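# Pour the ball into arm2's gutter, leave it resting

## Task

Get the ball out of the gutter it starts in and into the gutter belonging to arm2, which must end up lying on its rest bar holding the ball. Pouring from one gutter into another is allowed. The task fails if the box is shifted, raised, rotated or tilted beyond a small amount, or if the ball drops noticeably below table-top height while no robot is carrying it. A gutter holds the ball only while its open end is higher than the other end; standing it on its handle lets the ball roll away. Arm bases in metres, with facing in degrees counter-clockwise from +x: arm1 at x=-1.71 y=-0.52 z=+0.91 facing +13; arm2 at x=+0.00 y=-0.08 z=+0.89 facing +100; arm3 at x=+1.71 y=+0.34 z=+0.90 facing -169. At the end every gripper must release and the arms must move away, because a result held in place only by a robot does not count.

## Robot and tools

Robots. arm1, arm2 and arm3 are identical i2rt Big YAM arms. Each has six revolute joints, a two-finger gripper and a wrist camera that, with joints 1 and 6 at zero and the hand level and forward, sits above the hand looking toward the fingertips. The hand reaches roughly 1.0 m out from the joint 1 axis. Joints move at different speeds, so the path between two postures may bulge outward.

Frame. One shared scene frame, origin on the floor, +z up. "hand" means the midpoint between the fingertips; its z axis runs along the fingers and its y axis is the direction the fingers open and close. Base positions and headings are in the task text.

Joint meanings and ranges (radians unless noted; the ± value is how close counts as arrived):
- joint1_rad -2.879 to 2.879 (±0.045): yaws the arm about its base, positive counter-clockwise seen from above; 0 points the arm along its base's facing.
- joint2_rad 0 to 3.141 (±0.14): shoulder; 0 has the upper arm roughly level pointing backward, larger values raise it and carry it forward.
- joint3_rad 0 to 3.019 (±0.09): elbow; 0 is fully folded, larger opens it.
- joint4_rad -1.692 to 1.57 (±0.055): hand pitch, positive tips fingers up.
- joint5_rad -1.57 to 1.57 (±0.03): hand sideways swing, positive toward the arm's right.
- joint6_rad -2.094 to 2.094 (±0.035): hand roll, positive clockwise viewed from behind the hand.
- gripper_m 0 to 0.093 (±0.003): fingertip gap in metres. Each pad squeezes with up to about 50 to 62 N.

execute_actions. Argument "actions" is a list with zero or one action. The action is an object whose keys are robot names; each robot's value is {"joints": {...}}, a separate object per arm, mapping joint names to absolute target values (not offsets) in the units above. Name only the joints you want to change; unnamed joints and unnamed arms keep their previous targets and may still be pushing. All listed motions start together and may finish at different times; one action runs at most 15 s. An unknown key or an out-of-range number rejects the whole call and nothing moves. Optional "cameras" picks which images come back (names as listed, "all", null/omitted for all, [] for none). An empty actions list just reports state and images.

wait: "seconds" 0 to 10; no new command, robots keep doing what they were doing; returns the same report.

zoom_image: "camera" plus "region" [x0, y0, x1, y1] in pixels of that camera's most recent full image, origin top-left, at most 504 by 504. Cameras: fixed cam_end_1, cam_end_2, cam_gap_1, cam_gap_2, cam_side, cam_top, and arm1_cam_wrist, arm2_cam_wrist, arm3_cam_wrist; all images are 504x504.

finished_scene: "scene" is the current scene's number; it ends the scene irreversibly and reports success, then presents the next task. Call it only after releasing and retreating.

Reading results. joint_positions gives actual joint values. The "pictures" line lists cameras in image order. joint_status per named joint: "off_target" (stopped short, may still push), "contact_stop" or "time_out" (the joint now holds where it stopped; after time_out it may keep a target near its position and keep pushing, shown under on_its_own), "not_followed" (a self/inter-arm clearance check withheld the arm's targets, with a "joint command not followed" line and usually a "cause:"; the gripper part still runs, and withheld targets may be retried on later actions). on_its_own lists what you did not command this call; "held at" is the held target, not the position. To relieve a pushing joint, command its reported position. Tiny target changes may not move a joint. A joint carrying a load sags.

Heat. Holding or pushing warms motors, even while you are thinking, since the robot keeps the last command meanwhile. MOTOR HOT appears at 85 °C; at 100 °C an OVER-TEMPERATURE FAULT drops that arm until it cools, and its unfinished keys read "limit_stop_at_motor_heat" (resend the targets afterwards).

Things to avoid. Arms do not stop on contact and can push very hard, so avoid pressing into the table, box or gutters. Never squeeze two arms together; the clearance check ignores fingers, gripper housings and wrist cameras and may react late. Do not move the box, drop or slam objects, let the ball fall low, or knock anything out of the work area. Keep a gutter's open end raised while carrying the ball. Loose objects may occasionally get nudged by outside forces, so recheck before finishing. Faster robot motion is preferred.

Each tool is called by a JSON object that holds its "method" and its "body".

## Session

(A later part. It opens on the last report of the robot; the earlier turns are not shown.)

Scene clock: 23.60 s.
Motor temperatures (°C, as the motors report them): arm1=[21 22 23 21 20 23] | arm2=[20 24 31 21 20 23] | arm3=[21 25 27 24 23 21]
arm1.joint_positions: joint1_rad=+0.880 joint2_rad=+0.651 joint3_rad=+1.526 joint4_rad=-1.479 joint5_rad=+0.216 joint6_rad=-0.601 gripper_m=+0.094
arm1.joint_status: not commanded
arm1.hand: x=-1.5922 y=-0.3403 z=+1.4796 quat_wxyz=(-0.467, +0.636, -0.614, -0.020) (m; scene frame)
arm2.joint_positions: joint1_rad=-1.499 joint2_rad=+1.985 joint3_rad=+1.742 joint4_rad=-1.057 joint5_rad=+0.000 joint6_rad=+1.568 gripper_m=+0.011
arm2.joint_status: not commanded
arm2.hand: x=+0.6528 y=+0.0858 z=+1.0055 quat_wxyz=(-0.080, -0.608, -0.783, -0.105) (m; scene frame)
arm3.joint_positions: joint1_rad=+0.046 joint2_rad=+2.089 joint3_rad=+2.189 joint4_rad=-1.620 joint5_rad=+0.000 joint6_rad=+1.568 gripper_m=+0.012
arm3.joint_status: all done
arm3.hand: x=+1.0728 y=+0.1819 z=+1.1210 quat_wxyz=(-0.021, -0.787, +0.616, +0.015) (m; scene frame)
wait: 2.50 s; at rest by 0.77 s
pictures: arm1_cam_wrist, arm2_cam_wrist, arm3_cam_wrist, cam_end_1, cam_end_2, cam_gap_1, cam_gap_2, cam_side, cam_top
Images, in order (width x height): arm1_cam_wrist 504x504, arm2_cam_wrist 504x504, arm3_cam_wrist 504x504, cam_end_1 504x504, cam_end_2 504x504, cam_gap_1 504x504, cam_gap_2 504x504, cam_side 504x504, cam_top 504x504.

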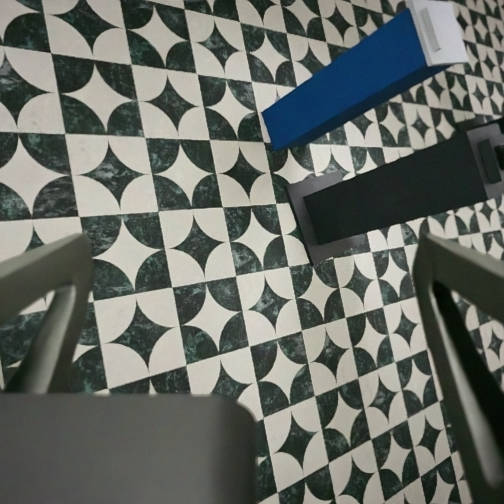

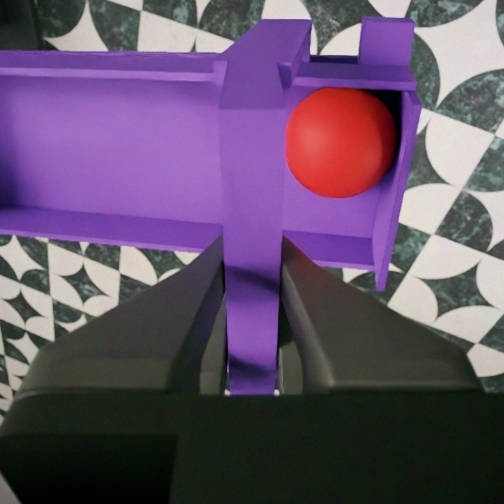

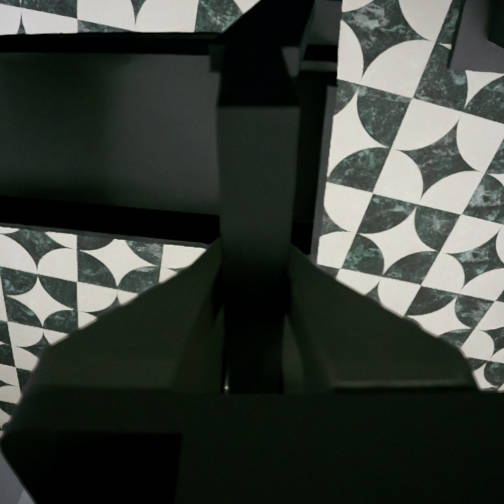

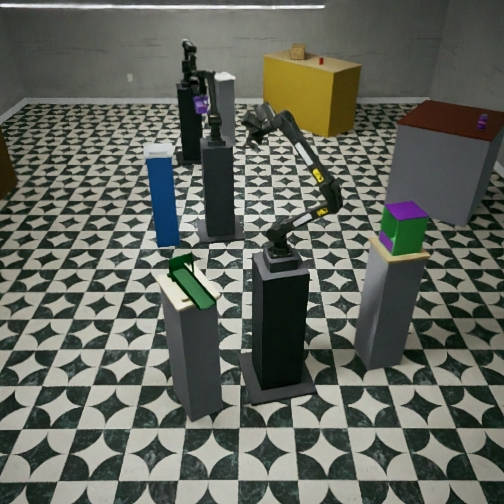

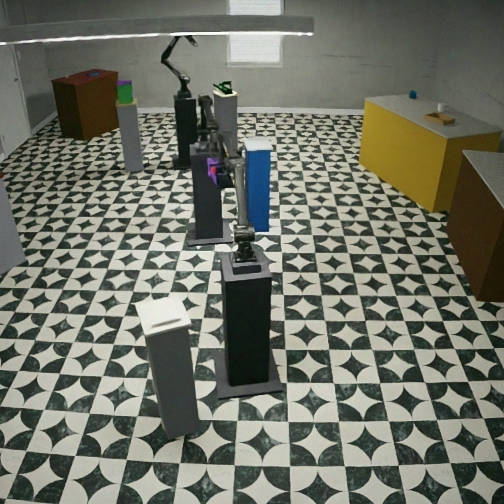

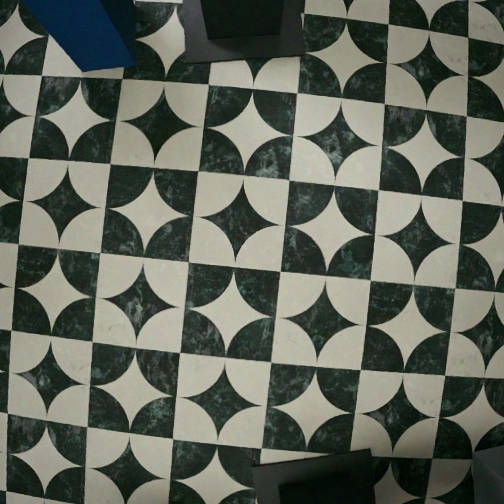

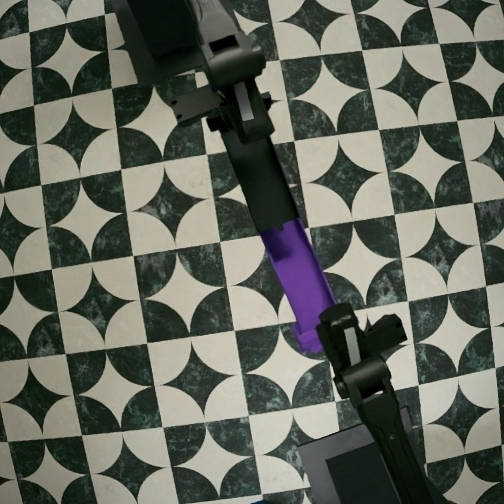

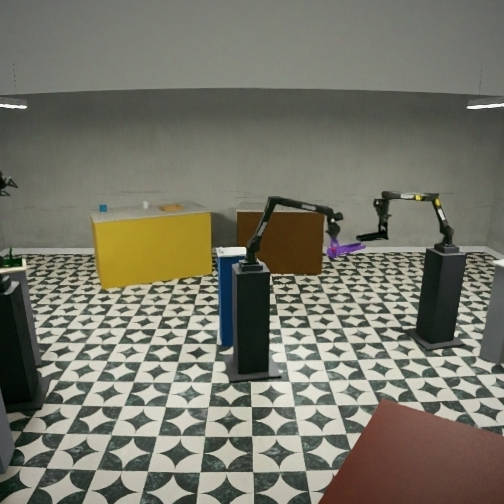

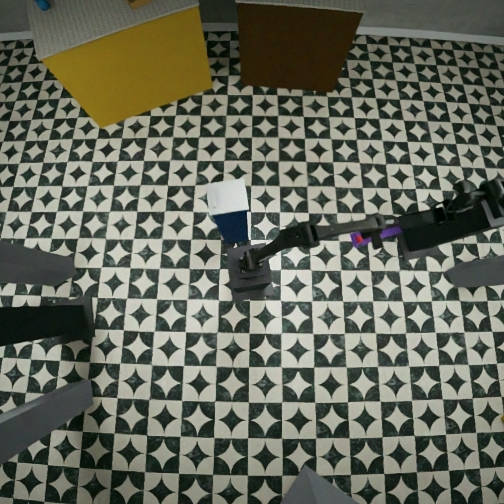

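{"method": "execute_actions", "body": {"actions": [{"arm3":{"joints":{"joint1_rad":0.5,"joint2_rad":1.7,"joint3_rad":2.0}}}], "cameras": []}}

{"method": "execute_actions", "body": {"actions": [{"arm3":{"joints":{"joint1_rad":1.3,"joint5_rad":-0.21,"joint6_rad":0.8}},"arm2":{"joints":{"joint1_rad":-1.0,"joint2_rad":1.8,"joint3_rad":1.69,"joint5_rad":-0.22,"joint6_rad":1.05}}}], "cameras": []}}

{"method": "execute_actions", "body": {"actions": [{"arm3":{"joints":{"joint1_rad":2.005,"joint3_rad":1.6,"joint4_rad":-1.35,"joint6_rad":0.175}},"arm2":{"joints":{"joint1_rad":-0.5,"joint2_rad":1.6,"joint3_rad":1.48,"joint4_rad":-1.23,"joint5_rad":-0.38,"joint6_rad":0.5}}}], "cameras": []}}

{"method": "execute_actions", "body": {"actions": [{"arm3":{"joints":{"joint2_rad":1.76,"joint3_rad":1.39,"joint4_rad":-1.1}},"arm2":{"joints":{"joint1_rad":-0.052,"joint4_rad":-1.41,"joint5_rad":-0.4,"joint6_rad":-0.05}}}], "cameras": []}}

{"method": "execute_actions", "body": {"actions": [{"arm2":{"joints":{"joint2_rad":1.63,"joint3_rad":1.235,"joint4_rad":-1.11,"joint5_rad":-0.23}}}], "cameras": ["arm2_cam_wrist","cam_end_2"]}}

Scene clock: 26.07 s.
Motor temperatures (°C, as the motors report them): arm1=[21 22 23 21 20 23] | arm2=[20 24 32 21 20 23] | arm3=[21 25 27 24 23 21]
arm1.joint_positions: joint1_rad=+0.880 joint2_rad=+0.651 joint3_rad=+1.526 joint4_rad=-1.479 joint5_rad=+0.216 joint6_rad=-0.601 gripper_m=+0.094
arm1.joint_status: not commanded
arm1.hand: x=-1.5922 y=-0.3403 z=+1.4796 quat_wxyz=(-0.467, +0.636, -0.614, -0.020) (m; scene frame)
arm2.joint_positions: joint1_rad=-1.499 joint2_rad=+1.985 joint3_rad=+1.742 joint4_rad=-1.057 joint5_rad=+0.000 joint6_rad=+1.568 gripper_m=+0.011
arm2.joint_status: not commanded
arm2.hand: x=+0.6528 y=+0.0858 z=+1.0055 quat_wxyz=(-0.080, -0.608, -0.783, -0.105) (m; scene frame)
arm3.joint_positions: joint1_rad=+0.500 joint2_rad=+1.714 joint3_rad=+1.982 joint4_rad=-1.620 joint5_rad=-0.001 joint6_rad=+1.570 gripper_m=+0.012
arm3.joint_status: all done
arm3.hand: x=+1.2806 y=-0.0224 z=+1.2598 quat_wxyz=(-0.100, -0.900, +0.421, +0.046) (m; scene frame)
pictures: none
No camera images: the call's "cameras" was empty. Leave "cameras" out to get every camera's image.

Scene clock: 27.80 s.
Motor temperatures (°C, as the motors report them): arm1=[21 22 23 21 20 23] | arm2=[20 24 32 21 20 23] | arm3=[21 25 27 24 23 21]
arm1.joint_positions: joint1_rad=+0.880 joint2_rad=+0.651 joint3_rad=+1.526 joint4_rad=-1.479 joint5_rad=+0.216 joint6_rad=-0.601 gripper_m=+0.094
arm1.joint_status: not commanded
arm1.hand: x=-1.5922 y=-0.3403 z=+1.4796 quat_wxyz=(-0.467, +0.636, -0.614, -0.020) (m; scene frame)
arm2.joint_positions: joint1_rad=-1.006 joint2_rad=+1.821 joint3_rad=+1.672 joint4_rad=-1.056 joint5_rad=-0.215 joint6_rad=+1.065 gripper_m=+0.011
arm2.joint_status: all done
arm2.hand: x=+0.4525 y=+0.3836 z=+1.0847 quat_wxyz=(-0.026, -0.138, -0.968, -0.208) (m; scene frame)
arm3.joint_positions: joint1_rad=+1.313 joint2_rad=+1.721 joint3_rad=+1.982 joint4_rad=-1.620 joint5_rad=-0.209 joint6_rad=+0.813 gripper_m=+0.012
arm3.joint_status: all done
arm3.hand: x=+1.7143 y=-0.2282 z=+1.2599 quat_wxyz=(-0.139, -0.926, -0.347, -0.053) (m; scene frame)
pictures: none
No camera images: the call's "cameras" was empty. Leave "cameras" out to get every camera's image.

Scene clock: 29.43 s.
Motor temperatures (°C, as the motors report them): arm1=[21 22 23 21 20 23] | arm2=[20 24 32 21 20 23] | arm3=[21 25 27 24 23 21]
arm1.joint_positions: joint1_rad=+0.880 joint2_rad=+0.651 joint3_rad=+1.526 joint4_rad=-1.479 joint5_rad=+0.216 joint6_rad=-0.601 gripper_m=+0.094
arm1.joint_status: not commanded
arm1.hand: x=-1.5922 y=-0.3403 z=+1.4796 quat_wxyz=(-0.467, +0.636, -0.614, -0.020) (m; scene frame)
arm2.joint_positions: joint1_rad=-0.500 joint2_rad=+1.623 joint3_rad=+1.468 joint4_rad=-1.229 joint5_rad=-0.373 joint6_rad=+0.515 gripper_m=+0.011
arm2.joint_status: all done
arm2.hand: x=+0.1106 y=+0.4429 z=+1.1053 quat_wxyz=(+0.087, +0.366, -0.907, -0.190) (m; scene frame)
arm3.joint_positions: joint1_rad=+2.016 joint2_rad=+1.731 joint3_rad=+1.577 joint4_rad=-1.365 joint5_rad=-0.208 joint6_rad=+0.188 gripper_m=+0.012
arm3.joint_status: all done
arm3.hand: x=+2.0646 y=-0.0737 z=+1.0957 quat_wxyz=(-0.062, -0.526, -0.844, -0.086) (m; scene frame)
pictures: none
No camera images: the call's "cameras" was empty. Leave "cameras" out to get every camera's image.

Scene clock: 31.00 s.
Motor temperatures (°C, as the motors report them): arm1=[21 22 23 21 20 23] | arm2=[20 24 31 21 20 23] | arm3=[21 25 27 24 23 21]
arm1.joint_positions: joint1_rad=+0.880 joint2_rad=+0.651 joint3_rad=+1.526 joint4_rad=-1.479 joint5_rad=+0.216 joint6_rad=-0.601 gripper_m=+0.094
arm1.joint_status: not commanded
arm1.hand: x=-1.5922 y=-0.3403 z=+1.4796 quat_wxyz=(-0.467, +0.636, -0.614, -0.020) (m; scene frame)
arm2.joint_positions: joint1_rad=-0.052 joint2_rad=+1.623 joint3_rad=+1.468 joint4_rad=-1.404 joint5_rad=-0.394 joint6_rad=-0.035 gripper_m=+0.011
arm2.joint_status: all done
arm2.hand: x=-0.1250 y=+0.3975 z=+1.1041 quat_wxyz=(+0.142, +0.747, -0.634, -0.139) (m; scene frame)
arm3.joint_positions: joint1_rad=+2.016 joint2_rad=+1.787 joint3_rad=+1.364 joint4_rad=-1.117 joint5_rad=-0.207 joint6_rad=+0.186 gripper_m=+0.012
arm3.joint_status: all done
arm3.hand: x=+2.0561 y=-0.0628 z=+0.9896 quat_wxyz=(-0.052, -0.526, -0.844, -0.090) (m; scene frame)
pictures: none
No camera images: the call's "cameras" was empty. Leave "cameras" out to get every camera's image.

Scene clock: 32.13 s.
Motor temperatures (°C, as the motors report them): arm1=[21 22 23 21 20 23] | arm2=[20 24 31 21 20 23] | arm3=[21 25 27 24 23 21]
arm1.joint_positions: joint1_rad=+0.880 joint2_rad=+0.651 joint3_rad=+1.526 joint4_rad=-1.479 joint5_rad=+0.216 joint6_rad=-0.601 gripper_m=+0.094
arm1.joint_status: not commanded
arm1.hand: x=-1.5922 y=-0.3403 z=+1.4796 quat_wxyz=(-0.467, +0.636, -0.614, -0.020) (m; scene frame)
arm2.joint_positions: joint1_rad=-0.052 joint2_rad=+1.650 joint3_rad=+1.213 joint4_rad=-1.118 joint5_rad=-0.226 joint6_rad=-0.037 gripper_m=+0.011
arm2.joint_status: all done
arm2.hand: x=-0.0960 y=+0.3814 z=+0.9901 quat_wxyz=(+0.080, +0.758, -0.642, -0.085) (m; scene frame)
arm3.joint_positions: joint1_rad=+2.016 joint2_rad=+1.787 joint3_rad=+1.364 joint4_rad=-1.117 joint5_rad=-0.207 joint6_rad=+0.186 gripper_m=+0.012
arm3.joint_status: not commanded
arm3.hand: x=+2.0561 y=-0.0628 z=+0.9896 quat_wxyz=(-0.052, -0.526, -0.844, -0.090) (m; scene frame)
pictures: arm2_cam_wrist, cam_end_2
Images, in order (width x height): arm2_cam_wrist 504x504, cam_end_2 504x504.

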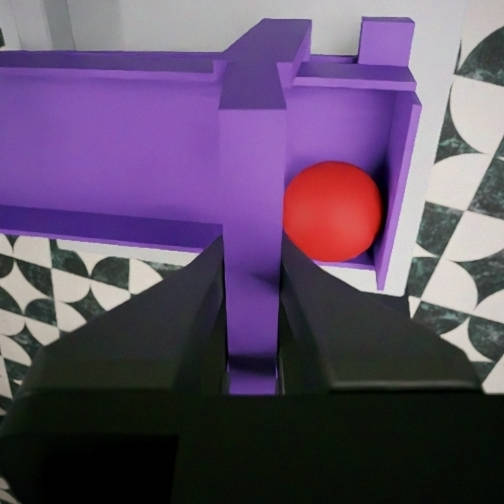

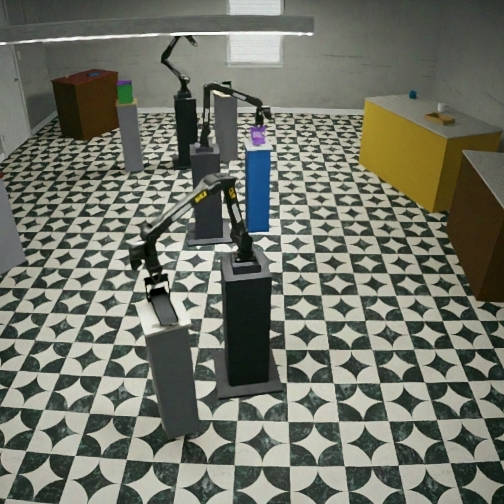

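{"method": "execute_actions", "body": {"actions": [{"arm2":{"joints":{"joint2_rad":1.7,"joint4_rad":-1.08,"joint5_rad":-0.21}},"arm3":{"joints":{"joint2_rad":1.83,"joint4_rad":-1.07}}}], "cameras": []}}

{"method": "execute_actions", "body": {"actions": [{"arm2":{"joints":{"gripper_m":0.07}},"arm3":{"joints":{"gripper_m":0.07}}}], "cameras": []}}

{"method": "execute_actions", "body": {"actions": [{"arm2":{"joints":{"joint2_rad":1.2}},"arm3":{"joints":{"joint2_rad":1.35}}}], "cameras": ["arm2_cam_wrist","cam_side"]}}

Scene clock: 33.33 s.
Motor temperatures (°C, as the motors report them): arm1=[21 22 23 21 20 23] | arm2=[20 24 31 21 20 23] | arm3=[21 25 27 24 23 21]
arm1.joint_positions: joint1_rad=+0.880 joint2_rad=+0.651 joint3_rad=+1.526 joint4_rad=-1.479 joint5_rad=+0.216 joint6_rad=-0.601 gripper_m=+0.094
arm1.joint_status: not commanded
arm1.hand: x=-1.5922 y=-0.3403 z=+1.4796 quat_wxyz=(-0.467, +0.636, -0.614, -0.020) (m; scene frame)
arm2.joint_positions: joint1_rad=-0.054 joint2_rad=+1.705 joint3_rad=+1.213 joint4_rad=-1.087 joint5_rad=-0.211 joint6_rad=-0.038 gripper_m=+0.011
arm2.joint_status: all done
arm2.hand: x=-0.0935 y=+0.3870 z=+0.9645 quat_wxyz=(+0.082, +0.757, -0.644, -0.071) (m; scene frame)
arm3.joint_positions: joint1_rad=+2.013 joint2_rad=+1.836 joint3_rad=+1.364 joint4_rad=-1.086 joint5_rad=-0.213 joint6_rad=+0.184 gripper_m=+0.012
arm3.joint_status: all done
arm3.hand: x=+2.0584 y=-0.0673 z=+0.9654 quat_wxyz=(-0.045, -0.527, -0.843, -0.095) (m; scene frame)
pictures: none
No camera images: the call's "cameras" was empty. Leave "cameras" out to get every camera's image.

Scene clock: 34.00 s.
Motor temperatures (°C, as the motors report them): arm1=[21 22 23 21 20 23] | arm2=[20 24 31 21 20 23] | arm3=[21 25 27 24 23 21]
arm1.joint_positions: joint1_rad=+0.880 joint2_rad=+0.651 joint3_rad=+1.526 joint4_rad=-1.479 joint5_rad=+0.216 joint6_rad=-0.601 gripper_m=+0.094
arm1.joint_status: not commanded
arm1.hand: x=-1.5922 y=-0.3403 z=+1.4796 quat_wxyz=(-0.467, +0.636, -0.614, -0.020) (m; scene frame)
arm2.joint_positions: joint1_rad=-0.054 joint2_rad=+1.705 joint3_rad=+1.213 joint4_rad=-1.087 joint5_rad=-0.211 joint6_rad=-0.038 gripper_m=+0.070
arm2.joint_status: all done
arm2.hand: x=-0.0934 y=+0.3870 z=+0.9645 quat_wxyz=(+0.082, +0.757, -0.644, -0.071) (m; scene frame)
arm3.joint_positions: joint1_rad=+2.013 joint2_rad=+1.836 joint3_rad=+1.364 joint4_rad=-1.086 joint5_rad=-0.212 joint6_rad=+0.184 gripper_m=+0.070
arm3.joint_status: all done
arm3.hand: x=+2.0583 y=-0.0674 z=+0.9654 quat_wxyz=(-0.045, -0.527, -0.843, -0.095) (m; scene frame)
pictures: none
No camera images: the call's "cameras" was empty. Leave "cameras" out to get every camera's image.

Scene clock: 35.43 s.
Motor temperatures (°C, as the motors report them): arm1=[21 22 23 21 20 23] | arm2=[20 24 31 21 20 23] | arm3=[21 25 27 24 23 21]
arm1.joint_positions: joint1_rad=+0.880 joint2_rad=+0.651 joint3_rad=+1.526 joint4_rad=-1.479 joint5_rad=+0.216 joint6_rad=-0.601 gripper_m=+0.094
arm1.joint_status: not commanded
arm1.hand: x=-1.5922 y=-0.3403 z=+1.4796 quat_wxyz=(-0.467, +0.636, -0.614, -0.020) (m; scene frame)
arm2.joint_positions: joint1_rad=-0.054 joint2_rad=+1.196 joint3_rad=+1.213 joint4_rad=-1.087 joint5_rad=-0.211 joint6_rad=-0.038 gripper_m=+0.070
arm2.joint_status: all done
arm2.hand: x=-0.0882 y=+0.3570 z=+1.1922 quat_wxyz=(-0.090, +0.750, -0.604, -0.253) (m; scene frame)
arm3.joint_positions: joint1_rad=+2.013 joint2_rad=+1.356 joint3_rad=+1.367 joint4_rad=-1.086 joint5_rad=-0.212 joint6_rad=+0.184 gripper_m=+0.070
arm3.joint_status: all done
arm3.hand: x=+2.0432 y=-0.0462 z=+1.2091 quat_wxyz=(-0.265, -0.490, -0.831, -0.005) (m; scene frame)
pictures: arm2_cam_wrist, cam_side
Images, in order (width x height): arm2_cam_wrist 504x504, cam_side 504x504.

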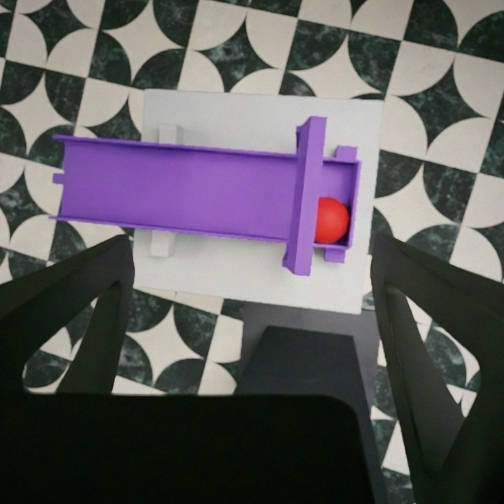

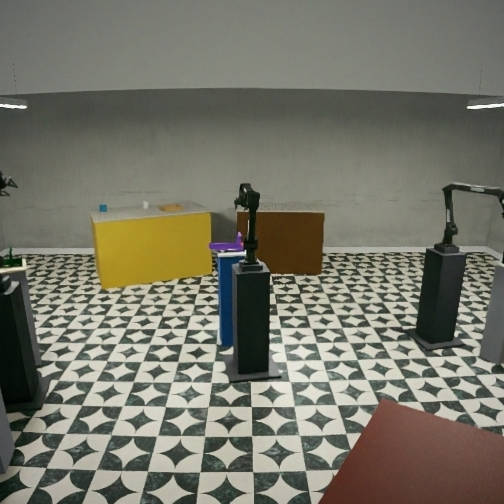

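{"method": "finished_scene", "body": {"scene": 2}}

The scene is finished: the task was done.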